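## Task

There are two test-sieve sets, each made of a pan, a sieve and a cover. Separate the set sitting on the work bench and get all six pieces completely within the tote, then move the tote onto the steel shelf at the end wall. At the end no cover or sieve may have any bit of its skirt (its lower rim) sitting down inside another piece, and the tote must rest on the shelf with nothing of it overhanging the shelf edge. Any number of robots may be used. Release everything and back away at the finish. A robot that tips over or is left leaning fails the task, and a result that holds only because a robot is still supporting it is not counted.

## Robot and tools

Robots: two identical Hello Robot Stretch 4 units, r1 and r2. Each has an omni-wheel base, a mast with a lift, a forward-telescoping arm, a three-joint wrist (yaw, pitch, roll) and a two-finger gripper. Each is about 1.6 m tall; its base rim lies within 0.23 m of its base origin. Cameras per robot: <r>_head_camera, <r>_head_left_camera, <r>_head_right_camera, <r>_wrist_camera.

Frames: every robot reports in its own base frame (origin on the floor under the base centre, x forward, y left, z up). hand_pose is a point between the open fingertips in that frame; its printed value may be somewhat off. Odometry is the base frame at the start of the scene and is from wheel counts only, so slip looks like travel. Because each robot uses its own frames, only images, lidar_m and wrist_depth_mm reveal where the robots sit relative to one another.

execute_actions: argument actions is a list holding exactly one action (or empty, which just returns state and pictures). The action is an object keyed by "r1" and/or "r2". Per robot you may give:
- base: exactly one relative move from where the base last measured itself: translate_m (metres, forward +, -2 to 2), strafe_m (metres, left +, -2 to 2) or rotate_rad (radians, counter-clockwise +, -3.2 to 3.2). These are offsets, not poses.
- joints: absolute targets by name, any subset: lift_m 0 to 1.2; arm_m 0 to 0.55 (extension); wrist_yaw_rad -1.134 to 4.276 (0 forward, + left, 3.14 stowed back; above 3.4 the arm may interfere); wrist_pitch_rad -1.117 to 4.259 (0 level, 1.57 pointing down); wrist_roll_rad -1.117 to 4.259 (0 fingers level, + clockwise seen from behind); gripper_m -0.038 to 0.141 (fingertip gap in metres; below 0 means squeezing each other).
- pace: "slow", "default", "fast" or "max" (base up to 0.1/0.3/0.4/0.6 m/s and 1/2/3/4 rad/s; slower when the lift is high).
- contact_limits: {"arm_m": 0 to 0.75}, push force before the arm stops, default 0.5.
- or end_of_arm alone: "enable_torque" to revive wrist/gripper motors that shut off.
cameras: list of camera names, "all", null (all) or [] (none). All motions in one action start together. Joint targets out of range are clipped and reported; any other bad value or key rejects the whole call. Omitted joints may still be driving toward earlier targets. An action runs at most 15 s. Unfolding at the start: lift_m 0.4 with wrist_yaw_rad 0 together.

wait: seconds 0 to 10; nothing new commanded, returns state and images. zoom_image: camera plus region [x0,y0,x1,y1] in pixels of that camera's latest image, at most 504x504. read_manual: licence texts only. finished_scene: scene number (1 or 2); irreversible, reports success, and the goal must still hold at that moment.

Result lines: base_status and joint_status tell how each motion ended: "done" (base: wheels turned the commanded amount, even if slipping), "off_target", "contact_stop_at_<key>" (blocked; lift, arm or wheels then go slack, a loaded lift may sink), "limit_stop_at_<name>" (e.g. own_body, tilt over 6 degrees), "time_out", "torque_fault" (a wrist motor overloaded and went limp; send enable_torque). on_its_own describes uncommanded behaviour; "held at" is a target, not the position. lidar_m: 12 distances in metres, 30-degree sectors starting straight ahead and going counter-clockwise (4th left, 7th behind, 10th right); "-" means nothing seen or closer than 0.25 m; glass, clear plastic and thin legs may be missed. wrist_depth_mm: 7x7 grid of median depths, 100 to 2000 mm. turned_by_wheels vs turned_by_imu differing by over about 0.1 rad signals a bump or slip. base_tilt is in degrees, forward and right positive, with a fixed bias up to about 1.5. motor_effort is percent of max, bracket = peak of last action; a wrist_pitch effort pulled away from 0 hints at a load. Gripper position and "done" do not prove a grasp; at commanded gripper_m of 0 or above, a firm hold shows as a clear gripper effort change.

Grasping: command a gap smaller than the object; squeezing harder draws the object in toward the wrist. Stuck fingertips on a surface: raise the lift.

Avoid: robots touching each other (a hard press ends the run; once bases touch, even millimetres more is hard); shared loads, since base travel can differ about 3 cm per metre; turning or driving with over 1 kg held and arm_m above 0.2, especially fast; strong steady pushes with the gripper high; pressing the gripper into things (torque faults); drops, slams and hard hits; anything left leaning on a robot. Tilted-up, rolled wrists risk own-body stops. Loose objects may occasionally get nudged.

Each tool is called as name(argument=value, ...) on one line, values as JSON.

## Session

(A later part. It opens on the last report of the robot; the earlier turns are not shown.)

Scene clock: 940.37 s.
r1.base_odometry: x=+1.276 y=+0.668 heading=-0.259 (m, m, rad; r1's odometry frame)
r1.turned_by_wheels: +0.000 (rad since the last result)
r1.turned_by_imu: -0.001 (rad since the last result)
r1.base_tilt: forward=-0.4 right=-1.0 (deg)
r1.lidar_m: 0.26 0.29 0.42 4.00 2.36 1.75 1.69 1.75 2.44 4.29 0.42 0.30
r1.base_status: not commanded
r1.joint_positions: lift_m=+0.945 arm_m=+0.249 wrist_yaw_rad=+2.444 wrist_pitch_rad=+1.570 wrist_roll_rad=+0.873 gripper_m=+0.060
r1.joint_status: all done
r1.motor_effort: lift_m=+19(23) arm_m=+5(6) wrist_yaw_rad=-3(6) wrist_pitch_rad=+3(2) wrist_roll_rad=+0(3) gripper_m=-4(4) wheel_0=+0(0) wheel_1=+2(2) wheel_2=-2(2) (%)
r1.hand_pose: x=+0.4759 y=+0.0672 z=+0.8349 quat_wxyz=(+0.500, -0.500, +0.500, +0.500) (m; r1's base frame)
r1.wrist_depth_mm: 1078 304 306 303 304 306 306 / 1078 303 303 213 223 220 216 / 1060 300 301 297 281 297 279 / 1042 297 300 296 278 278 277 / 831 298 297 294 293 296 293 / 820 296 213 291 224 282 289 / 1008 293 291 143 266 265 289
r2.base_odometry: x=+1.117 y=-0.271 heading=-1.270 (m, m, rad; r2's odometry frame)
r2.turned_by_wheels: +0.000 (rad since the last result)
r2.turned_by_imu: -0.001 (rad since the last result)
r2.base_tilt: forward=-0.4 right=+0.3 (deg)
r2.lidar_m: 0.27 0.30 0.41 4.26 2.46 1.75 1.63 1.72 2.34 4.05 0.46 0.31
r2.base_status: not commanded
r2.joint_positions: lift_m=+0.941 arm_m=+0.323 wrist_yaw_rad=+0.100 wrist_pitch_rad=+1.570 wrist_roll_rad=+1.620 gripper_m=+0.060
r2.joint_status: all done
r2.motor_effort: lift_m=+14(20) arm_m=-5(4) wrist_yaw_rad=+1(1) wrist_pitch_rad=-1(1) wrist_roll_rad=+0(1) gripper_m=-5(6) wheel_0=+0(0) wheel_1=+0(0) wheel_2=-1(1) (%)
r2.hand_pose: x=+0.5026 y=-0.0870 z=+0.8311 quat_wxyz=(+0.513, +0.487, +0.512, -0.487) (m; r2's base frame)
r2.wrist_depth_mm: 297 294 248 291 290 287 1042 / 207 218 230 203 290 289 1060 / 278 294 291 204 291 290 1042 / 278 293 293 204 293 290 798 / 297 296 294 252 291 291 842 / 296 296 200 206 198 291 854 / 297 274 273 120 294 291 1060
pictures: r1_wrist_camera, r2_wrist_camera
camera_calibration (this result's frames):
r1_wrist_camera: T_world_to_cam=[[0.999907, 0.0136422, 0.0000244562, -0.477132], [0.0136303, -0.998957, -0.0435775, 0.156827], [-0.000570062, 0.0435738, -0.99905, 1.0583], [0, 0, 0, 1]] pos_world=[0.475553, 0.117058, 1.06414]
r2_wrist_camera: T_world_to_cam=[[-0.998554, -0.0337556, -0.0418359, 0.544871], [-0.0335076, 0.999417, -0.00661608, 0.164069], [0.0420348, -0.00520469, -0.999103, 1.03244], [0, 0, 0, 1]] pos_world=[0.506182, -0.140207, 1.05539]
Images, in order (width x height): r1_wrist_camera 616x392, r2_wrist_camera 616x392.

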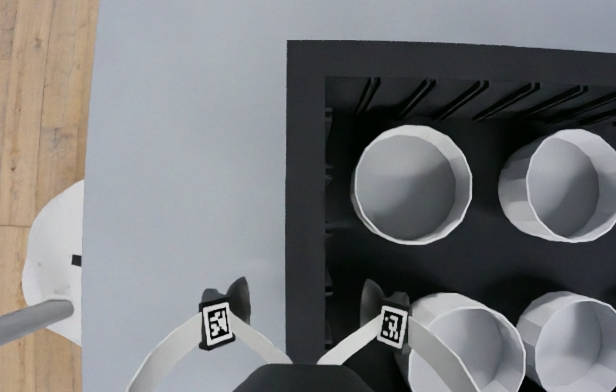

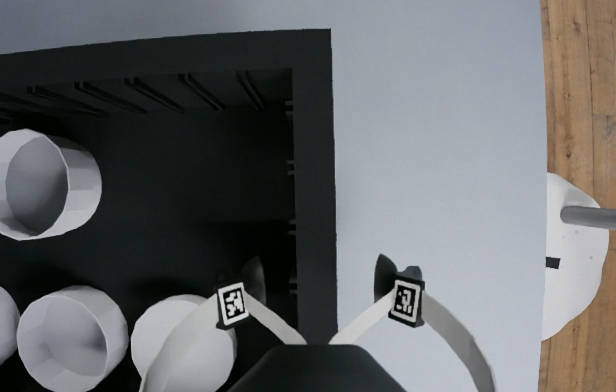

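execute_actions(actions=[{"r1": {"joints": {"arm_m": 0.257, "gripper_m": -0.03}, "pace": "default"}, "r2": {"joints": {"arm_m": 0.332, "gripper_m": -0.03}, "pace": "default"}}], cameras=["r1_wrist_camera", "r2_wrist_camera", "r1_head_left_camera"])

Scene clock: 947.87 s.
r1.base_odometry: x=+1.276 y=+0.668 heading=-0.259 (m, m, rad; r1's odometry frame)
r1.turned_by_wheels: +0.000 (rad since the last result)
r1.turned_by_imu: -0.001 (rad since the last result)
r1.base_tilt: forward=-0.4 right=-1.0 (deg)
r1.lidar_m: 0.26 0.29 0.42 4.02 2.38 1.77 1.68 1.76 2.46 4.28 0.40 0.28
r1.base_status: not commanded
r1.joint_positions: lift_m=+0.945 arm_m=+0.256 wrist_yaw_rad=+2.445 wrist_pitch_rad=+1.570 wrist_roll_rad=+0.873 gripper_m=-0.029
r1.joint_status: all done
r1.motor_effort: lift_m=+21(21) arm_m=+6(6) wrist_yaw_rad=-3(3) wrist_pitch_rad=+3(8) wrist_roll_rad=+0(0) gripper_m=-25(26) wheel_0=+0(0) wheel_1=+2(2) wheel_2=-2(2) (%)
r1.hand_pose: x=+0.4828 y=+0.0673 z=+0.8347 quat_wxyz=(+0.500, -0.500, +0.500, +0.501) (m; r1's base frame)
r1.wrist_depth_mm: 1098 304 304 301 253 251 304 / 1060 303 301 199 225 218 211 / 1042 297 297 198 265 283 266 / 866 298 297 196 264 265 264 / 820 296 294 194 279 281 281 / 820 293 207 195 255 277 276 / 1008 291 236 191 229 233 273
r2.base_odometry: x=+1.117 y=-0.271 heading=-1.270 (m, m, rad; r2's odometry frame)
r2.turned_by_wheels: +0.000 (rad since the last result)
r2.turned_by_imu: -0.001 (rad since the last result)
r2.base_tilt: forward=-0.5 right=+0.3 (deg)
r2.lidar_m: 0.27 0.31 0.44 4.23 2.44 1.71 1.66 1.71 2.34 4.05 0.44 0.32
r2.base_status: not commanded
r2.joint_positions: lift_m=+0.941 arm_m=+0.331 wrist_yaw_rad=+0.100 wrist_pitch_rad=+1.571 wrist_roll_rad=+1.620 gripper_m=-0.029
r2.joint_status: all done
r2.motor_effort: lift_m=+15(14) arm_m=+5(9) wrist_yaw_rad=+2(2) wrist_pitch_rad=-4(7) wrist_roll_rad=+1(0) gripper_m=-21(22) wheel_0=+0(0) wheel_1=+0(0) wheel_2=-2(1) (%)
r2.hand_pose: x=+0.5107 y=-0.0870 z=+0.8309 quat_wxyz=(+0.512, +0.487, +0.513, -0.487) (m; r2's base frame)
r2.wrist_depth_mm: 194 193 192 191 289 286 661 / 202 216 226 193 289 289 668 / 264 281 281 251 290 287 668 / 264 281 281 278 290 290 544 / 283 282 281 210 291 290 559 / 281 282 183 193 179 290 564 / 281 262 259 119 293 290 676
pictures: r1_head_left_camera, r1_wrist_camera, r2_wrist_camera
camera_calibration (this result's frames):
r1_wrist_camera: T_world_to_cam=[[0.999898, 0.0142486, -0.000250791, -0.483857], [0.0142239, -0.998938, -0.0438148, 0.156715], [-0.000874824, 0.0438068, -0.99904, 1.05823], [0, 0, 0, 1]] pos_world=[0.482504, 0.117085, 1.06396]
r2_wrist_camera: T_world_to_cam=[[-0.998618, -0.033172, -0.0407549, 0.552149], [-0.0329262, 0.999435, -0.00668828, 0.164141], [0.0409537, -0.00533714, -0.999147, 1.03254], [0, 0, 0, 1]] pos_world=[0.514504, -0.140221, 1.05526]
Images, in order (width x height): r1_head_left_camera 420x672, r1_wrist_camera 616x392, r2_wrist_camera 616x392.

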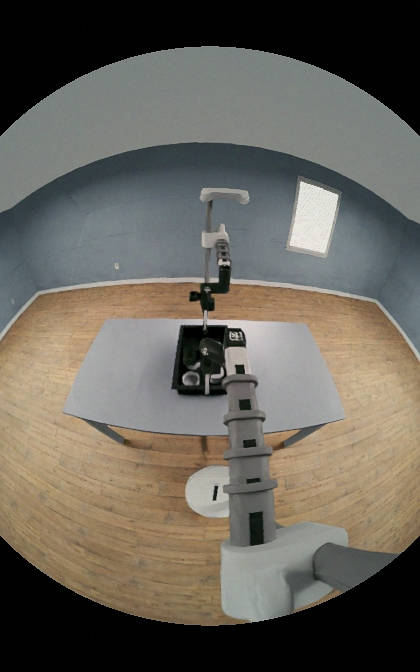

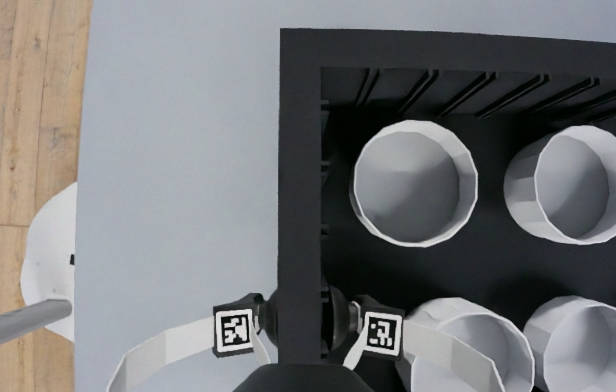

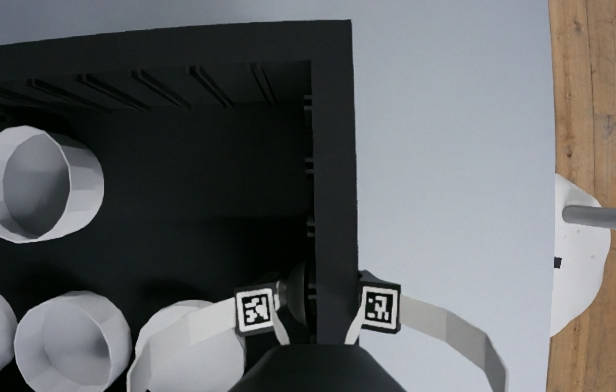

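execute_actions(actions=[{"r1": {"base": {"strafe_m": 0.8}, "joints": {"lift_m": 1.02}, "pace": "default"}, "r2": {"base": {"strafe_m": -0.8}, "joints": {"lift_m": 1.016}, "pace": "default"}}], cameras=["r1_wrist_camera", "r2_wrist_camera", "r1_head_left_camera"])

Scene clock: 959.40 s.
r1.base_odometry: x=+1.481 y=+1.441 heading=-0.259 (m, m, rad; r1's odometry frame)
r1.turned_by_wheels: +0.000 (rad since the last result)
r1.turned_by_imu: +0.000 (rad since the last result)
r1.base_tilt: forward=-0.4 right=-1.0 (deg)
r1.lidar_m: 0.29 0.51 3.34 3.21 2.35 1.74 1.67 1.75 2.43 1.15 0.43 0.29
r1.base_status: done
r1.joint_positions: lift_m=+1.020 arm_m=+0.257 wrist_yaw_rad=+2.441 wrist_pitch_rad=+1.582 wrist_roll_rad=+0.873 gripper_m=-0.029
r1.joint_status: all done
r1.on_its_own: wrist_pitch_rad is at rest, and its effort (-32) is outside its rest range (-23 to +23)
r1.motor_effort: lift_m=+25(29) arm_m=+1(6) wrist_yaw_rad=+7(7) wrist_pitch_rad=-32(33) wrist_roll_rad=+0(0) gripper_m=-25(25) wheel_0=-1(10) wheel_1=+0(15) wheel_2=+1(1) (%)
r1.hand_pose: x=+0.4865 y=+0.0647 z=+0.9094 quat_wxyz=(+0.501, -0.503, +0.500, +0.495) (m; r1's base frame)
r1.wrist_depth_mm: 1138 1138 1138 1138 668 691 1138 / 1098 1138 1160 202 224 216 214 / 1118 1118 1138 200 268 287 272 / 1138 917 1098 198 266 267 270 / 904 891 1078 196 282 283 283 / 891 364 366 194 245 282 277 / 1118 364 182 191 179 156 251
r2.base_odometry: x=+0.353 y=-0.508 heading=-1.270 (m, m, rad; r2's odometry frame)
r2.turned_by_wheels: +0.001 (rad since the last result)
r2.turned_by_imu: +0.002 (rad since the last result)
r2.base_tilt: forward=-0.4 right=+0.3 (deg)
r2.lidar_m: 0.30 0.34 0.45 1.23 2.41 1.69 1.61 1.71 2.30 3.24 3.31 0.55
r2.base_status: done
r2.joint_positions: lift_m=+1.016 arm_m=+0.332 wrist_yaw_rad=+0.105 wrist_pitch_rad=+1.553 wrist_roll_rad=+1.620 gripper_m=-0.029
r2.joint_status: all done
r2.on_its_own: wrist_yaw_rad is at rest, and its effort (-14) is outside its rest range (-13 to +13); wrist_pitch_rad is at rest, and its effort (+50) is outside its rest range (-23 to +23)
r2.motor_effort: lift_m=+23(25) arm_m=+0(4) wrist_yaw_rad=-14(14) wrist_pitch_rad=+50(49) wrist_roll_rad=+1(0) gripper_m=-17(19) wheel_0=+0(9) wheel_1=+0(3) wheel_2=+6(10) (%)
r2.hand_pose: x=+0.5173 y=-0.0864 z=+0.9053 quat_wxyz=(+0.518, +0.491, +0.510, -0.481) (m; r2's base frame)
r2.wrist_depth_mm: 683 683 196 194 1118 1118 1098 / 210 221 228 195 1138 1138 1098 / 271 287 285 281 1138 1118 1118 / 270 286 283 281 1138 917 904 / 289 286 282 213 1138 917 904 / 286 285 183 193 181 366 917 / 286 262 262 122 368 362 1138
pictures: r1_head_left_camera, r1_wrist_camera, r2_wrist_camera
camera_calibration (this result's frames):
r1_wrist_camera: T_world_to_cam=[[0.999899, 0.0107907, 0.0092117, -0.495896], [0.0111129, -0.999302, -0.0356656, 0.151537], [0.00882041, 0.0357643, -0.999321, 1.12895], [0, 0, 0, 1]] pos_world=[0.484204, 0.116406, 1.13815]
r2_wrist_camera: T_world_to_cam=[[-0.997481, -0.0388363, -0.0593625, 0.577545], [-0.0385809, 0.999241, -0.00544389, 0.16602], [0.0595288, -0.00313992, -0.998222, 1.09633], [0, 0, 0, 1]] pos_world=[0.517232, -0.140021, 1.12957]
Images, in order (width x height): r1_head_left_camera 420x672, r1_wrist_camera 616x392, r2_wrist_camera 616x392.

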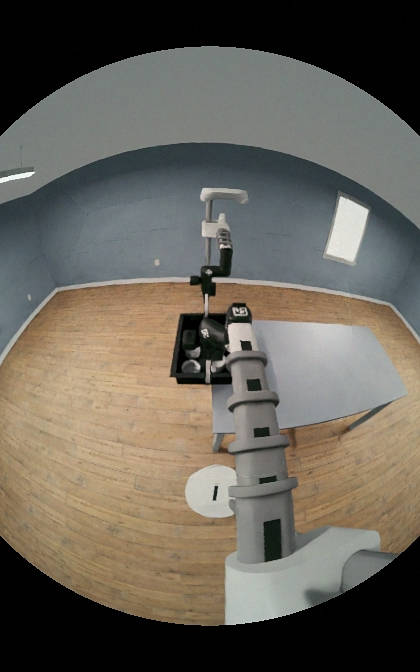

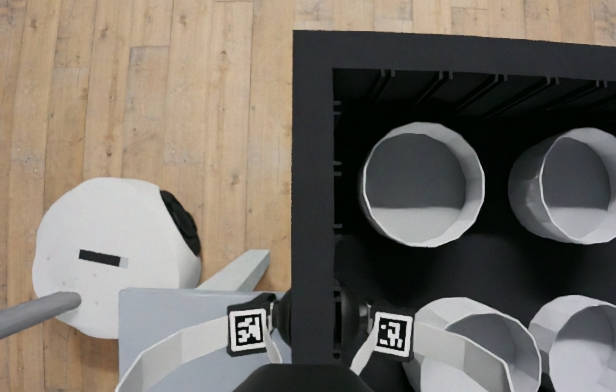

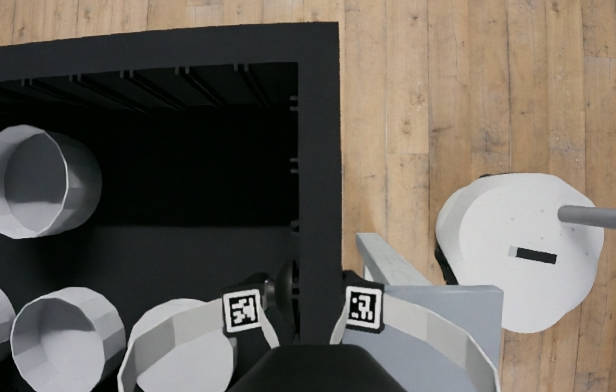

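execute_actions(actions=[{"r1": {"base": {"rotate_rad": -0.014}, "joints": {"arm_m": 0.269}, "pace": "slow"}, "r2": {"base": {"rotate_rad": 0.019}, "joints": {"arm_m": 0.346}, "pace": "slow"}}], cameras=[])

Scene clock: 979.93 s.
r1.base_odometry: x=+1.481 y=+1.441 heading=-0.273 (m, m, rad; r1's odometry frame)
r1.turned_by_wheels: -0.014 (rad since the last result)
r1.turned_by_imu: -0.015 (rad since the last result)
r1.base_tilt: forward=-0.4 right=-1.0 (deg)
r1.lidar_m: 0.27 0.50 3.34 3.21 2.35 1.74 1.66 1.72 2.41 1.21 0.44 0.30
r1.base_status: done
r1.joint_positions: lift_m=+1.020 arm_m=+0.268 wrist_yaw_rad=+2.444 wrist_pitch_rad=+1.571 wrist_roll_rad=+0.873 gripper_m=-0.029
r1.joint_status: all done
r1.motor_effort: lift_m=+26(26) arm_m=+6(7) wrist_yaw_rad=-3(7) wrist_pitch_rad=-1(32) wrist_roll_rad=+1(2) gripper_m=-24(25) wheel_0=-1(2) wheel_1=+1(3) wheel_2=+4(4) (%)
r1.hand_pose: x=+0.4950 y=+0.0670 z=+0.9093 quat_wxyz=(+0.500, -0.500, +0.500, +0.500) (m; r1's base frame)
r1.wrist_depth_mm: 1160 1138 1138 1138 676 668 1118 / 1138 1160 1138 200 224 220 211 / 1118 1118 1118 198 267 285 267 / 1118 904 1138 196 265 265 265 / 904 904 1098 196 279 281 279 / 904 366 205 193 236 278 276 / 1098 362 271 192 232 234 262
r2.base_odometry: x=+0.353 y=-0.508 heading=-1.251 (m, m, rad; r2's odometry frame)
r2.turned_by_wheels: +0.019 (rad since the last result)
r2.turned_by_imu: +0.018 (rad since the last result)
r2.base_tilt: forward=-0.4 right=+0.4 (deg)
r2.lidar_m: 0.31 0.33 0.46 1.34 2.40 1.70 1.62 1.68 2.36 3.25 3.36 0.52
r2.base_status: done
r2.joint_positions: lift_m=+1.016 arm_m=+0.345 wrist_yaw_rad=+0.100 wrist_pitch_rad=+1.569 wrist_roll_rad=+1.620 gripper_m=-0.029
r2.joint_status: all done
r2.motor_effort: lift_m=+23(23) arm_m=+5(4) wrist_yaw_rad=+3(14) wrist_pitch_rad=+2(49) wrist_roll_rad=+0(0) gripper_m=-17(18) wheel_0=+0(3) wheel_1=-2(4) wheel_2=+2(5) (%)
r2.hand_pose: x=+0.5252 y=-0.0869 z=+0.9053 quat_wxyz=(+0.513, +0.488, +0.512, -0.487) (m; r2's base frame)
r2.wrist_depth_mm: 195 194 193 193 1118 1118 1138 / 223 226 236 195 1118 1138 1118 / 265 281 279 279 1138 1138 1118 / 265 282 282 279 1138 917 917 / 283 282 279 228 917 917 917 / 281 281 182 193 180 366 917 / 281 255 259 119 368 366 1138
pictures: none
No camera images: the call's "cameras" was empty. Leave "cameras" out to get every camera's image.

execute_actions(actions=[{"r1": {"base": {"strafe_m": 1.4}, "pace": "default"}, "r2": {"base": {"strafe_m": -1.4}, "pace": "default"}}], cameras=["r1_wrist_camera", "r2_wrist_camera", "r1_head_left_camera", "r2_head_right_camera"])

Scene clock: 1000.63 s.
r1.base_odometry: x=+1.858 y=+2.789 heading=-0.273 (m, m, rad; r1's odometry frame)
r1.turned_by_wheels: +0.000 (rad since the last result)
r1.turned_by_imu: +0.001 (rad since the last result)
r1.base_tilt: forward=-0.3 right=-1.0 (deg)
r1.lidar_m: 0.45 0.49 1.86 1.81 2.33 1.73 1.65 1.72 2.42 1.40 1.38 3.17
r1.base_status: done
r1.joint_positions: lift_m=+1.020 arm_m=+0.268 wrist_yaw_rad=+2.444 wrist_pitch_rad=+1.574 wrist_roll_rad=+0.873 gripper_m=-0.029
r1.joint_status: not commanded
r1.motor_effort: lift_m=+25(26) arm_m=+5(6) wrist_yaw_rad=-1(4) wrist_pitch_rad=-8(8) wrist_roll_rad=+1(2) gripper_m=-25(25) wheel_0=+0(8) wheel_1=+1(9) wheel_2=+0(4) (%)
r1.hand_pose: x=+0.4958 y=+0.0665 z=+0.9094 quat_wxyz=(+0.500, -0.501, +0.500, +0.499) (m; r1's base frame)
r1.wrist_depth_mm: 1138 1160 1138 1138 676 661 1138 / 1118 1160 1160 202 222 216 211 / 1118 1138 1118 283 267 287 270 / 1098 904 1118 282 265 267 266 / 917 891 1118 278 281 281 281 / 878 891 960 195 241 278 276 / 1098 627 1078 191 237 236 250
r2.base_odometry: x=-0.975 y=-0.949 heading=-1.251 (m, m, rad; r2's odometry frame)
r2.turned_by_wheels: +0.000 (rad since the last result)
r2.turned_by_imu: +0.001 (rad since the last result)
r2.base_tilt: forward=-0.4 right=+0.4 (deg)
r2.lidar_m: 0.47 3.17 1.39 1.40 2.36 1.70 1.62 1.70 2.38 1.85 1.89 0.53
r2.base_status: done
r2.joint_positions: lift_m=+1.016 arm_m=+0.345 wrist_yaw_rad=+0.100 wrist_pitch_rad=+1.566 wrist_roll_rad=+1.620 gripper_m=-0.029
r2.joint_status: not commanded
r2.motor_effort: lift_m=+23(23) arm_m=+4(5) wrist_yaw_rad=+1(3) wrist_pitch_rad=+12(11) wrist_roll_rad=+0(1) gripper_m=-18(20) wheel_0=+0(10) wheel_1=-1(8) wheel_2=+2(2) (%)
r2.hand_pose: x=+0.5264 y=-0.0868 z=+0.9053 quat_wxyz=(+0.514, +0.488, +0.511, -0.486) (m; r2's base frame)
r2.wrist_depth_mm: 196 195 194 193 1138 1118 1118 / 229 229 237 195 1118 1118 1118 / 266 282 281 279 1138 1138 1118 / 266 283 282 281 1160 931 904 / 285 283 282 209 1138 917 917 / 285 282 183 193 182 917 904 / 282 259 259 122 1160 1138 1138
pictures: r1_head_left_camera, r1_wrist_camera, r2_head_right_camera, r2_wrist_camera
camera_calibration (this result's frames):
r1_wrist_camera: T_world_to_cam=[[0.999898, 0.013987, 0.00277669, -0.499539], [0.0140896, -0.999051, -0.0412074, 0.156729], [0.00219768, 0.0412424, -0.999147, 1.13158], [0, 0, 0, 1]] pos_world=[0.494793, 0.116898, 1.13846]
r2_wrist_camera: T_world_to_cam=[[-0.998366, -0.0334826, -0.0462999, 0.575735], [-0.0332252, 0.999428, -0.00631748, 0.164813], [0.0464849, -0.00476883, -0.998908, 1.10309], [0, 0, 0, 1]] pos_world=[0.528994, -0.140181, 1.12958]
Images, in order (width x height): r1_head_left_camera 420x672, r1_wrist_camera 616x392, r2_head_right_camera 420x672, r2_wrist_camera 616x392.

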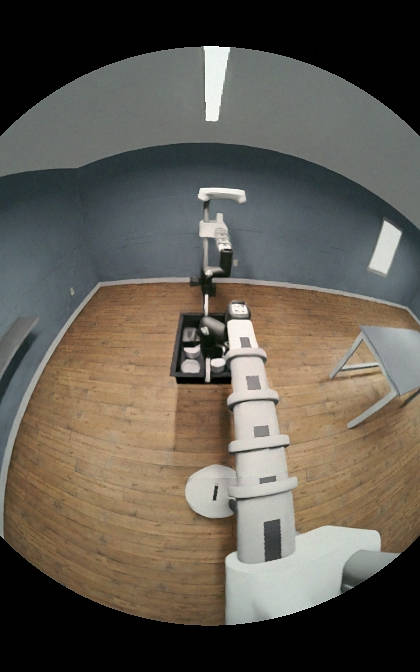

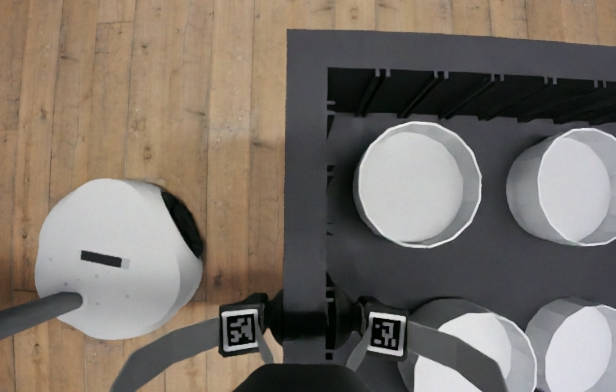

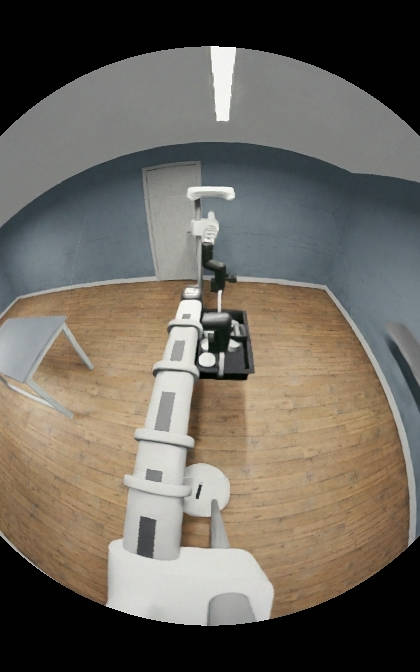

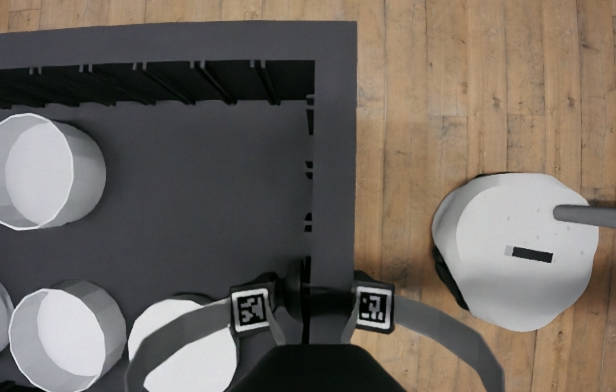

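execute_actions(actions=[{"r1": {"base": {"strafe_m": 1.52}, "joints": {"arm_m": 0.273}, "pace": "default"}, "r2": {"base": {"strafe_m": -1.52}, "joints": {"arm_m": 0.351}, "pace": "default"}}], cameras=["r1_wrist_camera", "r2_wrist_camera", "r1_head_left_camera", "r2_head_right_camera"])

Scene clock: 1015.53 s.
r1.base_odometry: x=+2.268 y=+4.253 heading=-0.273 (m, m, rad; r1's odometry frame)
r1.turned_by_wheels: +0.000 (rad since the last result)
r1.turned_by_imu: +0.001 (rad since the last result)
r1.base_tilt: forward=-0.4 right=-1.0 (deg)
r1.lidar_m: 0.48 0.37 0.36 0.71 0.74 1.05 1.66 1.73 2.42 2.92 3.01 3.17
r1.base_status: done
r1.joint_positions: lift_m=+1.020 arm_m=+0.272 wrist_yaw_rad=+2.444 wrist_pitch_rad=+1.573 wrist_roll_rad=+0.873 gripper_m=-0.029
r1.joint_status: all done
r1.motor_effort: lift_m=+25(26) arm_m=+5(5) wrist_yaw_rad=-2(1) wrist_pitch_rad=-8(8) wrist_roll_rad=+2(1) gripper_m=-25(25) wheel_0=+0(9) wheel_1=+0(11) wheel_2=+0(1) (%)
r1.hand_pose: x=+0.4997 y=+0.0665 z=+0.9094 quat_wxyz=(+0.500, -0.501, +0.500, +0.499) (m; r1's base frame)
r1.wrist_depth_mm: 1138 379 379 379 290 377 382 / 1118 1098 1138 204 221 214 210 / 1118 1138 1118 282 266 286 268 / 1078 917 1118 282 265 265 266 / 891 891 1118 281 281 282 279 / 904 904 960 195 241 278 277 / 1098 627 1098 191 236 235 263
r2.base_odometry: x=-2.418 y=-1.427 heading=-1.251 (m, m, rad; r2's odometry frame)
r2.turned_by_wheels: +0.000 (rad since the last result)
r2.turned_by_imu: +0.001 (rad since the last result)
r2.base_tilt: forward=-0.4 right=+0.3 (deg)
r2.lidar_m: 0.47 3.20 2.97 2.87 2.35 1.69 1.62 1.07 0.76 0.71 0.38 0.40
r2.base_status: done
r2.joint_positions: lift_m=+1.016 arm_m=+0.350 wrist_yaw_rad=+0.100 wrist_pitch_rad=+1.566 wrist_roll_rad=+1.620 gripper_m=-0.029
r2.joint_status: all done
r2.motor_effort: lift_m=+23(23) arm_m=+4(5) wrist_yaw_rad=+2(3) wrist_pitch_rad=+10(12) wrist_roll_rad=+0(0) gripper_m=-19(22) wheel_0=+0(8) wheel_1=+0(8) wheel_2=+2(1) (%)
r2.hand_pose: x=+0.5312 y=-0.0869 z=+0.9053 quat_wxyz=(+0.514, +0.488, +0.511, -0.486) (m; r2's base frame)
r2.wrist_depth_mm: 196 195 194 193 362 359 359 / 234 238 240 196 1138 1138 1118 / 266 283 281 281 1138 1118 1118 / 266 282 281 279 1138 917 917 / 285 283 281 208 1160 917 917 / 283 278 183 193 182 931 917 / 282 260 260 123 1138 1138 1138
pictures: r1_head_left_camera, r1_wrist_camera, r2_head_right_camera, r2_wrist_camera
camera_calibration (this result's frames):
r1_wrist_camera: T_world_to_cam=[[0.999902, 0.0137522, 0.00264732, -0.50336], [0.0138499, -0.99905, -0.0413191, 0.156918], [0.00207658, 0.0413517, -0.999142, 1.13164], [0, 0, 0, 1]] pos_world=[0.498787, 0.116895, 1.13849]
r2_wrist_camera: T_world_to_cam=[[-0.998399, -0.0331921, -0.0458083, 0.580142], [-0.0329352, 0.999437, -0.00635011, 0.164866], [0.0459933, -0.00483123, -0.99893, 1.10314], [0, 0, 0, 1]] pos_world=[0.533906, -0.140187, 1.12958]
Images, in order (width x height): r1_head_left_camera 420x672, r1_wrist_camera 616x392, r2_head_right_camera 420x672, r2_wrist_camera 616x392.

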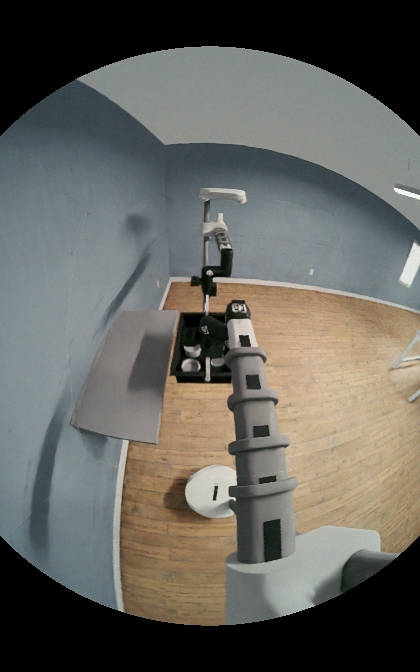

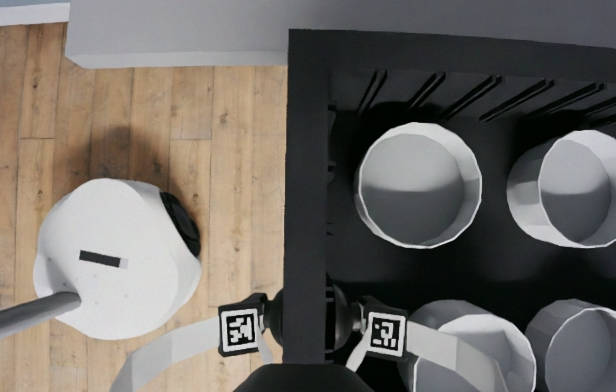

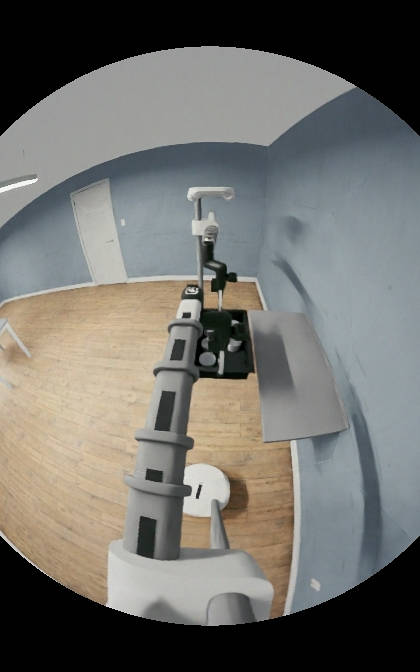

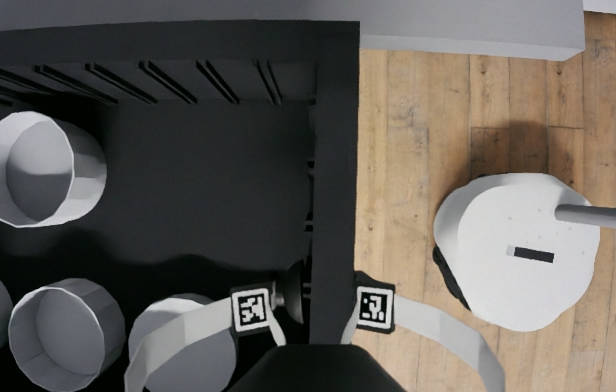

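execute_actions(actions=[{"r1": {"base": {"strafe_m": 0.40}, "joints": {"lift_m": 0.97, "arm_m": 0.276}, "pace": "default"}, "r2": {"base": {"strafe_m": -0.41}, "joints": {"lift_m": 0.966, "arm_m": 0.353}, "pace": "default"}}], cameras=["r1_wrist_camera", "r2_wrist_camera", "r1_head_left_camera"])

Scene clock: 1038.37 s.
r1.base_odometry: x=+2.375 y=+4.638 heading=-0.273 (m, m, rad; r1's odometry frame)
r1.turned_by_wheels: +0.000 (rad since the last result)
r1.turned_by_imu: +0.000 (rad since the last result)
r1.base_tilt: forward=-0.4 right=-1.0 (deg)
r1.lidar_m: 0.25 0.25 0.34 0.30 0.34 0.48 1.34 1.77 2.37 3.30 3.45 0.25
r1.base_status: done
r1.joint_positions: lift_m=+0.970 arm_m=+0.275 wrist_yaw_rad=+2.444 wrist_pitch_rad=+1.572 wrist_roll_rad=+0.873 gripper_m=-0.029
r1.joint_status: all done
r1.motor_effort: lift_m=+22(26) arm_m=+6(8) wrist_yaw_rad=-2(2) wrist_pitch_rad=-4(7) wrist_roll_rad=+1(0) gripper_m=-25(25) wheel_0=+0(9) wheel_1=+3(11) wheel_2=+0(2) (%)
r1.hand_pose: x=+0.5023 y=+0.0668 z=+0.8597 quat_wxyz=(+0.500, -0.501, +0.500, +0.500) (m; r1's base frame)
r1.wrist_depth_mm: 327 325 327 329 265 266 329 / 327 327 325 200 226 220 218 / 325 324 324 198 266 285 267 / 320 322 324 197 265 266 265 / 320 320 320 195 279 279 281 / 319 317 317 194 237 278 274 / 314 315 314 191 237 236 244
r2.base_odometry: x=-2.807 y=-1.556 heading=-1.250 (m, m, rad; r2's odometry frame)
r2.turned_by_wheels: +0.000 (rad since the last result)
r2.turned_by_imu: +0.000 (rad since the last result)
r2.base_tilt: forward=-0.5 right=+0.4 (deg)
r2.lidar_m: 0.25 0.25 3.40 3.30 2.34 1.71 1.28 0.48 0.32 0.28 0.28 0.26
r2.base_status: done
r2.joint_positions: lift_m=+0.966 arm_m=+0.352 wrist_yaw_rad=+0.100 wrist_pitch_rad=+1.568 wrist_roll_rad=+1.620 gripper_m=-0.029
r2.joint_status: all done
r2.motor_effort: lift_m=+15(21) arm_m=+5(2) wrist_yaw_rad=+3(2) wrist_pitch_rad=+6(11) wrist_roll_rad=-1(0) gripper_m=-19(19) wheel_0=+1(8) wheel_1=+1(7) wheel_2=+1(0) (%)
r2.hand_pose: x=+0.5327 y=-0.0869 z=+0.8559 quat_wxyz=(+0.513, +0.488, +0.512, -0.486) (m; r2's base frame)
r2.wrist_depth_mm: 195 195 193 192 312 310 309 / 220 228 234 195 315 312 310 / 265 282 281 252 315 312 312 / 265 283 281 279 317 314 312 / 283 282 281 210 317 314 312 / 283 282 182 193 180 315 314 / 282 256 259 123 319 314 312
pictures: r1_head_left_camera, r1_wrist_camera, r2_wrist_camera
camera_calibration (this result's frames):
r1_wrist_camera: T_world_to_cam=[[0.999899, 0.0140874, 0.00162451, -0.50499], [0.0141435, -0.999009, -0.0422001, 0.155702], [0.00102841, 0.0422189, -0.999108, 1.08238], [0, 0, 0, 1]] pos_world=[0.501624, 0.116965, 1.0888]
r2_wrist_camera: T_world_to_cam=[[-0.998463, -0.033172, -0.044397, 0.578237], [-0.0329178, 0.999437, -0.00644453, 0.164715], [0.0445858, -0.00497317, -0.998993, 1.05456], [0, 0, 0, 1]] pos_world=[0.535752, -0.140196, 1.08023]
Images, in order (width x height): r1_head_left_camera 420x672, r1_wrist_camera 616x392, r2_wrist_camera 616x392.

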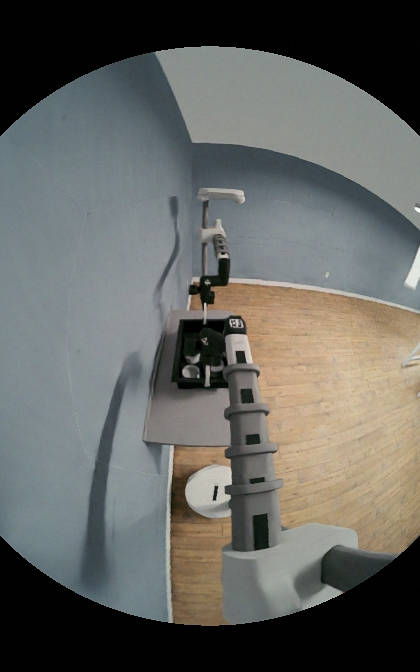

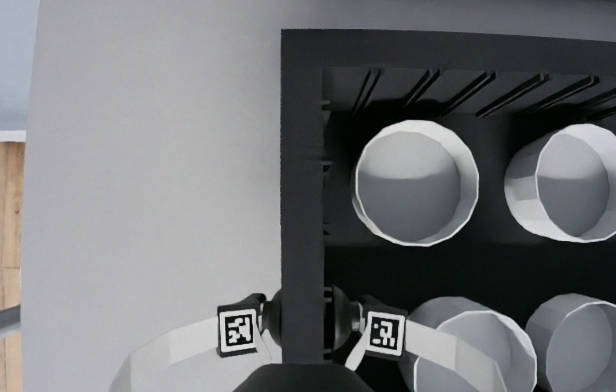

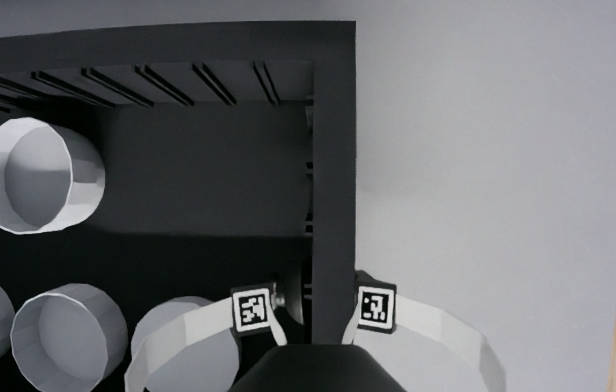

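execute_actions(actions=[{"r1": {"joints": {"lift_m": 0.936}, "pace": "default"}, "r2": {"joints": {"lift_m": 0.930}, "pace": "default"}}], cameras=[])

execute_actions(actions=[{"r1": {"joints": {"gripper_m": 0.065, "arm_m": 0.267}, "pace": "default"}, "r2": {"joints": {"gripper_m": 0.065, "arm_m": 0.342}, "pace": "default"}}], cameras=["r1_wrist_camera", "r2_wrist_camera"])

Scene clock: 1047.77 s.
r1.base_odometry: x=+2.375 y=+4.638 heading=-0.273 (m, m, rad; r1's odometry frame)
r1.turned_by_wheels: +0.000 (rad since the last result)
r1.turned_by_imu: -0.001 (rad since the last result)
r1.base_tilt: forward=-0.4 right=-1.0 (deg)
r1.lidar_m: 0.25 0.25 0.31 0.31 0.32 0.45 1.37 1.73 2.40 3.32 3.45 0.25
r1.base_status: not commanded
r1.joint_positions: lift_m=+0.936 arm_m=+0.275 wrist_yaw_rad=+2.444 wrist_pitch_rad=+1.572 wrist_roll_rad=+0.873 gripper_m=-0.029
r1.joint_status: all done
r1.motor_effort: lift_m=+21(20) arm_m=+6(6) wrist_yaw_rad=-1(2) wrist_pitch_rad=-4(4) wrist_roll_rad=+1(1) gripper_m=-24(25) wheel_0=+0(0) wheel_1=+3(3) wheel_2=+0(0) (%)
r1.hand_pose: x=+0.5023 y=+0.0668 z=+0.8257 quat_wxyz=(+0.500, -0.501, +0.500, +0.500) (m; r1's base frame)
r1.wrist_depth_mm: 294 296 294 200 249 249 294 / 291 291 294 199 226 220 218 / 290 289 290 197 265 283 266 / 287 289 289 196 264 266 265 / 286 287 286 195 279 279 282 / 282 285 283 194 237 268 273 / 282 282 281 191 236 236 262
r2.base_odometry: x=-2.807 y=-1.556 heading=-1.250 (m, m, rad; r2's odometry frame)
r2.turned_by_wheels: +0.000 (rad since the last result)
r2.turned_by_imu: -0.001 (rad since the last result)
r2.base_tilt: forward=-0.4 right=+0.3 (deg)
r2.lidar_m: 0.25 0.25 3.40 3.25 2.34 1.70 1.25 0.46 0.32 0.30 0.32 0.27
r2.base_status: not commanded
r2.joint_positions: lift_m=+0.930 arm_m=+0.352 wrist_yaw_rad=+0.100 wrist_pitch_rad=+1.568 wrist_roll_rad=+1.620 gripper_m=-0.029
r2.joint_status: all done
r2.motor_effort: lift_m=+15(16) arm_m=+4(4) wrist_yaw_rad=+2(2) wrist_pitch_rad=+5(7) wrist_roll_rad=+0(1) gripper_m=-18(18) wheel_0=+1(1) wheel_1=+1(1) wheel_2=+1(1) (%)
r2.hand_pose: x=+0.5328 y=-0.0869 z=+0.8199 quat_wxyz=(+0.513, +0.488, +0.512, -0.486) (m; r2's base frame)
r2.wrist_depth_mm: 193 193 191 191 277 276 274 / 220 228 235 194 278 277 274 / 263 279 279 256 279 278 276 / 264 281 281 278 279 277 277 / 282 282 281 209 281 278 277 / 282 282 182 193 180 279 278 / 282 256 260 123 282 278 279
pictures: none
No camera images: the call's "cameras" was empty. Leave "cameras" out to get every camera's image.

Scene clock: 1049.40 s.
r1.base_odometry: x=+2.375 y=+4.638 heading=-0.273 (m, m, rad; r1's odometry frame)
r1.turned_by_wheels: +0.000 (rad since the last result)
r1.turned_by_imu: +0.000 (rad since the last result)
r1.base_tilt: forward=-0.4 right=-1.0 (deg)
r1.lidar_m: 0.25 0.25 0.35 0.29 0.33 0.47 1.38 1.72 2.39 3.31 3.46 0.25
r1.base_status: not commanded
r1.joint_positions: lift_m=+0.936 arm_m=+0.268 wrist_yaw_rad=+2.444 wrist_pitch_rad=+1.570 wrist_roll_rad=+0.873 gripper_m=+0.065
r1.joint_status: all done
r1.motor_effort: lift_m=+20(21) arm_m=-5(11) wrist_yaw_rad=+0(2) wrist_pitch_rad=+2(21) wrist_roll_rad=+2(1) gripper_m=-4(23) wheel_0=+0(0) wheel_1=+3(3) wheel_2=+0(0) (%)
r1.hand_pose: x=+0.4950 y=+0.0670 z=+0.8258 quat_wxyz=(+0.500, -0.500, +0.500, +0.500) (m; r1's base frame)
r1.wrist_depth_mm: 296 297 296 294 250 294 297 / 294 294 294 204 222 216 214 / 290 291 291 204 271 289 271 / 289 290 289 202 270 270 270 / 286 287 285 201 286 285 286 / 285 286 213 199 220 259 279 / 283 282 282 144 258 256 255
r2.base_odometry: x=-2.807 y=-1.556 heading=-1.250 (m, m, rad; r2's odometry frame)
r2.turned_by_wheels: +0.000 (rad since the last result)
r2.turned_by_imu: +0.000 (rad since the last result)
r2.base_tilt: forward=-0.5 right=+0.4 (deg)
r2.lidar_m: 0.25 0.27 3.39 3.28 2.34 1.70 1.29 0.45 0.34 0.27 0.32 0.25
r2.base_status: not commanded
r2.joint_positions: lift_m=+0.930 arm_m=+0.343 wrist_yaw_rad=+0.101 wrist_pitch_rad=+1.570 wrist_roll_rad=+1.620 gripper_m=+0.065
r2.joint_status: all done
r2.motor_effort: lift_m=+15(15) arm_m=-4(10) wrist_yaw_rad=-1(7) wrist_pitch_rad=+1(33) wrist_roll_rad=+0(0) gripper_m=+0(20) wheel_0=+1(1) wheel_1=+1(1) wheel_2=+2(3) (%)
r2.hand_pose: x=+0.5228 y=-0.0869 z=+0.8199 quat_wxyz=(+0.513, +0.487, +0.512, -0.487) (m; r2's base frame)
r2.wrist_depth_mm: 195 195 193 192 278 278 277 / 214 227 235 192 278 277 277 / 266 283 281 193 279 278 276 / 266 283 282 193 281 278 277 / 286 283 282 193 281 279 278 / 285 278 197 194 200 281 278 / 283 263 263 120 283 281 279
pictures: r1_wrist_camera, r2_wrist_camera
camera_calibration (this result's frames):
r1_wrist_camera: T_world_to_cam=[[0.999908, 0.0135618, 0.00043579, -0.496596], [0.0135679, -0.998973, -0.0432241, 0.155756], [-0.000150852, 0.043226, -0.999065, 1.04904], [0, 0, 0, 1]] pos_world=[0.494595, 0.116985, 1.05501]
r2_wrist_camera: T_world_to_cam=[[-0.998518, -0.0340243, -0.0424801, 0.56513], [-0.033775, 0.999408, -0.00657287, 0.164755], [0.0426786, -0.00512836, -0.999076, 1.02012], [0, 0, 0, 1]] pos_world=[0.52632, -0.140198, 1.04427]
Images, in order (width x height): r1_wrist_camera 616x392, r2_wrist_camera 616x392.

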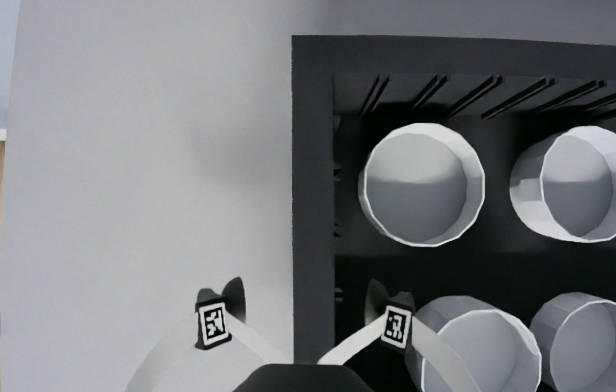

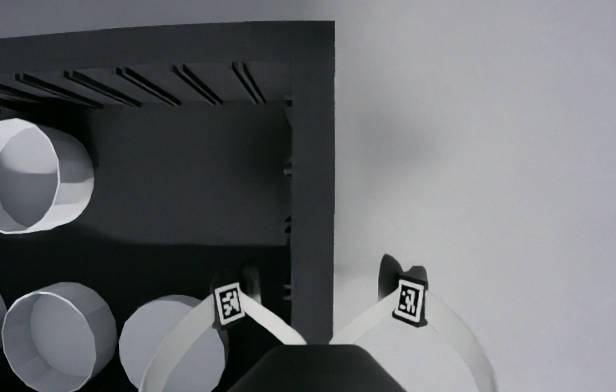

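Released. Now raise both grippers clear, then retract and back off.

execute_actions(actions=[{"r1": {"joints": {"lift_m": 1.03}, "pace": "fast"}, "r2": {"joints": {"lift_m": 1.03}, "pace": "fast"}}], cameras=["r1_wrist_camera", "r2_wrist_camera"])

execute_actions(actions=[{"r1": {"base": {"translate_m": -0.3}, "joints": {"arm_m": 0.0}, "pace": "fast"}, "r2": {"base": {"translate_m": -0.3}, "joints": {"arm_m": 0.0}, "pace": "fast"}}], cameras=["r1_head_camera", "r2_head_camera", "r1_head_right_camera", "r2_head_left_camera"])

Scene clock: 1056.90 s.
r1.base_odometry: x=+2.375 y=+4.638 heading=-0.273 (m, m, rad; r1's odometry frame)
r1.turned_by_wheels: +0.000 (rad since the last result)
r1.turned_by_imu: -0.001 (rad since the last result)
r1.base_tilt: forward=-0.4 right=-1.0 (deg)
r1.lidar_m: 0.25 0.25 0.33 0.31 0.33 0.48 1.35 1.74 2.43 3.32 3.44 0.25
r1.base_status: not commanded
r1.joint_positions: lift_m=+1.030 arm_m=+0.268 wrist_yaw_rad=+2.444 wrist_pitch_rad=+1.570 wrist_roll_rad=+0.873 gripper_m=+0.065
r1.joint_status: all done
r1.motor_effort: lift_m=+22(25) arm_m=-5(5) wrist_yaw_rad=+1(1) wrist_pitch_rad=+1(1) wrist_roll_rad=+2(2) gripper_m=-6(3) wheel_0=+0(0) wheel_1=+3(3) wheel_2=+0(0) (%)
r1.hand_pose: x=+0.4950 y=+0.0671 z=+0.9196 quat_wxyz=(+0.500, -0.500, +0.500, +0.500) (m; r1's base frame)
r1.wrist_depth_mm: 430 392 392 394 392 392 387 / 569 389 387 387 387 389 384 / 960 382 387 382 349 364 364 / 1118 382 382 379 364 362 362 / 917 382 379 377 375 375 377 / 741 375 214 375 220 364 370 / 1118 370 375 144 347 355 364
r2.base_odometry: x=-2.807 y=-1.556 heading=-1.250 (m, m, rad; r2's odometry frame)
r2.turned_by_wheels: +0.000 (rad since the last result)
r2.turned_by_imu: -0.001 (rad since the last result)
r2.base_tilt: forward=-0.5 right=+0.2 (deg)
r2.lidar_m: 0.25 0.25 3.42 3.29 2.36 1.71 1.26 0.47 0.34 0.30 0.33 0.25
r2.base_status: not commanded
r2.joint_positions: lift_m=+1.030 arm_m=+0.343 wrist_yaw_rad=+0.100 wrist_pitch_rad=+1.570 wrist_roll_rad=+1.620 gripper_m=+0.065
r2.joint_status: all done
r2.motor_effort: lift_m=+21(20) arm_m=-4(4) wrist_yaw_rad=+0(1) wrist_pitch_rad=+0(0) wrist_roll_rad=+1(1) gripper_m=-1(1) wheel_0=+1(1) wheel_1=+1(1) wheel_2=+2(2) (%)
r2.hand_pose: x=+0.5228 y=-0.0869 z=+0.9194 quat_wxyz=(+0.513, +0.487, +0.512, -0.487) (m; r2's base frame)
r2.wrist_depth_mm: 387 384 382 382 377 377 373 / 387 297 300 379 379 375 375 / 366 377 382 379 379 377 375 / 366 368 382 379 382 379 377 / 389 387 382 382 379 379 377 / 364 384 197 382 199 379 379 / 359 347 362 120 384 379 379
pictures: r1_wrist_camera, r2_wrist_camera
camera_calibration (this result's frames):
r1_wrist_camera: T_world_to_cam=[[0.999907, 0.0136329, 0.000342715, -0.496519], [0.0136349, -0.998969, -0.0433043, 0.159876], [-0.000248001, 0.0433049, -0.999062, 1.14273], [0, 0, 0, 1]] pos_world=[0.494576, 0.116994, 1.14876]
r2_wrist_camera: T_world_to_cam=[[-0.99853, -0.0338858, -0.0423113, 0.569145], [-0.0336368, 0.999412, -0.00658417, 0.165352], [0.0425095, -0.00515128, -0.999083, 1.11963], [0, 0, 0, 1]] pos_world=[0.526275, -0.140201, 1.14377]
Images, in order (width x height): r1_wrist_camera 616x392, r2_wrist_camera 616x392.

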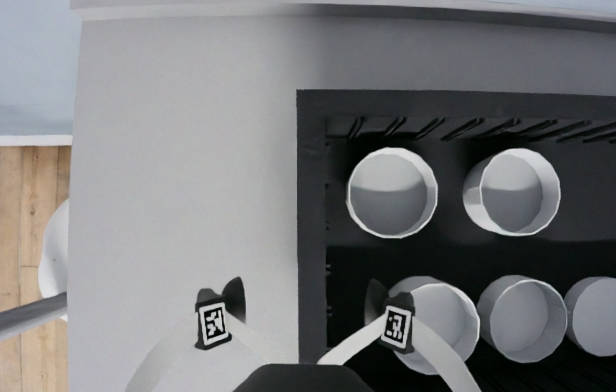

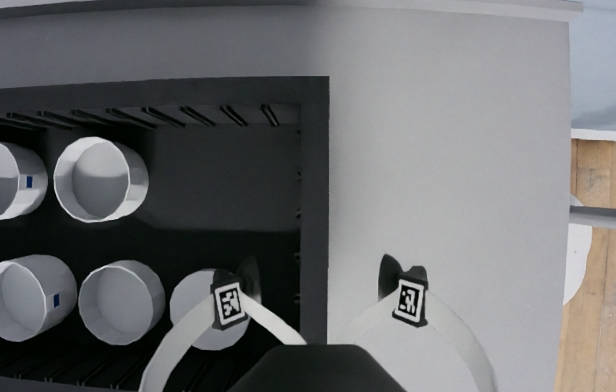

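Scene clock: 1059.20 s.
r1.base_odometry: x=+2.087 y=+4.719 heading=-0.273 (m, m, rad; r1's odometry frame)
r1.turned_by_wheels: +0.000 (rad since the last result)
r1.turned_by_imu: -0.002 (rad since the last result)
r1.base_tilt: forward=-0.4 right=-1.0 (deg)
r1.lidar_m: 0.52 0.47 0.33 0.32 0.33 0.48 1.33 1.43 1.98 3.33 3.43 3.45
r1.base_status: done
r1.joint_positions: lift_m=+1.030 arm_m=+0.002 wrist_yaw_rad=+2.444 wrist_pitch_rad=+1.570 wrist_roll_rad=+0.873 gripper_m=+0.065
r1.joint_status: all done
r1.motor_effort: lift_m=+22(23) arm_m=-5(5) wrist_yaw_rad=-1(1) wrist_pitch_rad=+2(2) wrist_roll_rad=+0(1) gripper_m=-3(3) wheel_0=-1(6) wheel_1=-3(8) wheel_2=+0(14) (%)
r1.hand_pose: x=+0.2284 y=+0.0672 z=+0.9196 quat_wxyz=(+0.500, -0.500, +0.500, +0.500) (m; r1's base frame)
r1.wrist_depth_mm: 459 462 459 466 455 445 445 / 634 640 654 647 640 634 564 / 1078 1078 1078 1060 1060 1060 1042 / 1118 1138 931 1138 1138 1138 1118 / 1118 1118 931 1118 1138 1118 1118 / 1118 904 214 1118 220 1118 1118 / 1098 554 1118 144 1098 1098 1098
r2.base_odometry: x=-2.902 y=-1.272 heading=-1.250 (m, m, rad; r2's odometry frame)
r2.turned_by_wheels: +0.000 (rad since the last result)
r2.turned_by_imu: -0.001 (rad since the last result)
r2.base_tilt: forward=-0.4 right=+0.4 (deg)
r2.lidar_m: 0.52 3.48 3.41 3.32 1.91 1.40 1.25 0.48 0.32 0.29 0.32 0.48
r2.base_status: done
r2.joint_positions: lift_m=+1.030 arm_m=+0.001 wrist_yaw_rad=+0.100 wrist_pitch_rad=+1.570 wrist_roll_rad=+1.620 gripper_m=+0.065
r2.joint_status: all done
r2.motor_effort: lift_m=+21(21) arm_m=-4(4) wrist_yaw_rad=+2(1) wrist_pitch_rad=+0(0) wrist_roll_rad=+0(0) gripper_m=-2(3) wheel_0=-1(5) wheel_1=+0(9) wheel_2=+1(9) (%)
r2.hand_pose: x=+0.1805 y=-0.0870 z=+0.9194 quat_wxyz=(+0.513, +0.487, +0.512, -0.487) (m; r2's base frame)
r2.wrist_depth_mm: 477 469 477 473 462 445 439 / 634 732 723 715 691 654 627 / 1182 1182 1160 1182 1138 1160 1138 / 1205 1160 1160 1182 946 1138 1160 / 1182 1205 1182 1008 946 1138 1138 / 1205 1205 196 1182 198 1138 1160 / 1205 1205 1182 120 1160 1138 1138
pictures: r1_head_camera, r1_head_right_camera, r2_head_camera, r2_head_left_camera
Images, in order (width x height): r1_head_camera 420x560, r1_head_right_camera 420x672, r2_head_camera 420x560, r2_head_left_camera 420x672.

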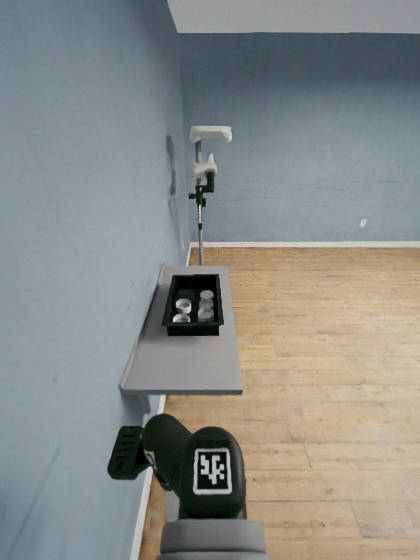

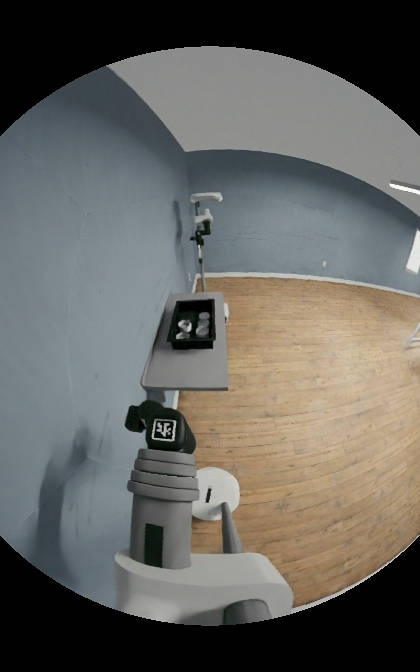

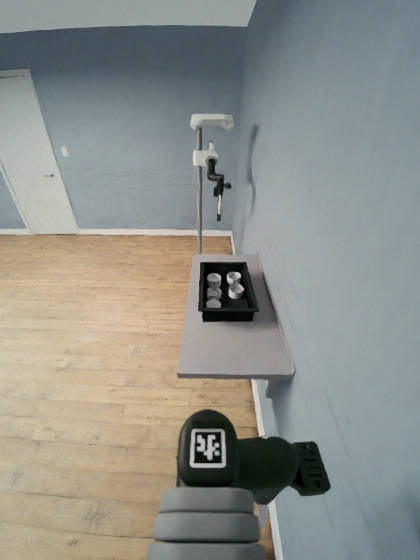

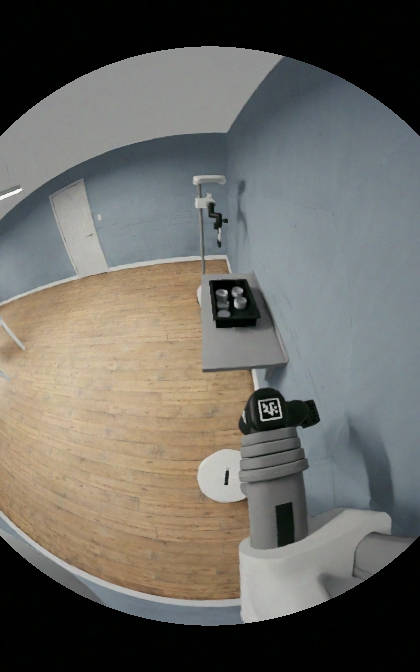

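zoom_image(camera="r2_head_camera", region=[175, 250, 285, 335])

Region (175, 250, 285, 335) of r2_head_camera's 420x560 image, scaled by 4.582, with more detail than that image has; it fills the top 389 rows of this view, and the rest is white.

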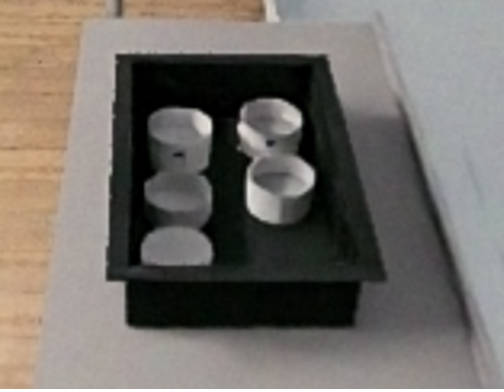

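finished_scene(scene=1)

The scene is finished: the task was done.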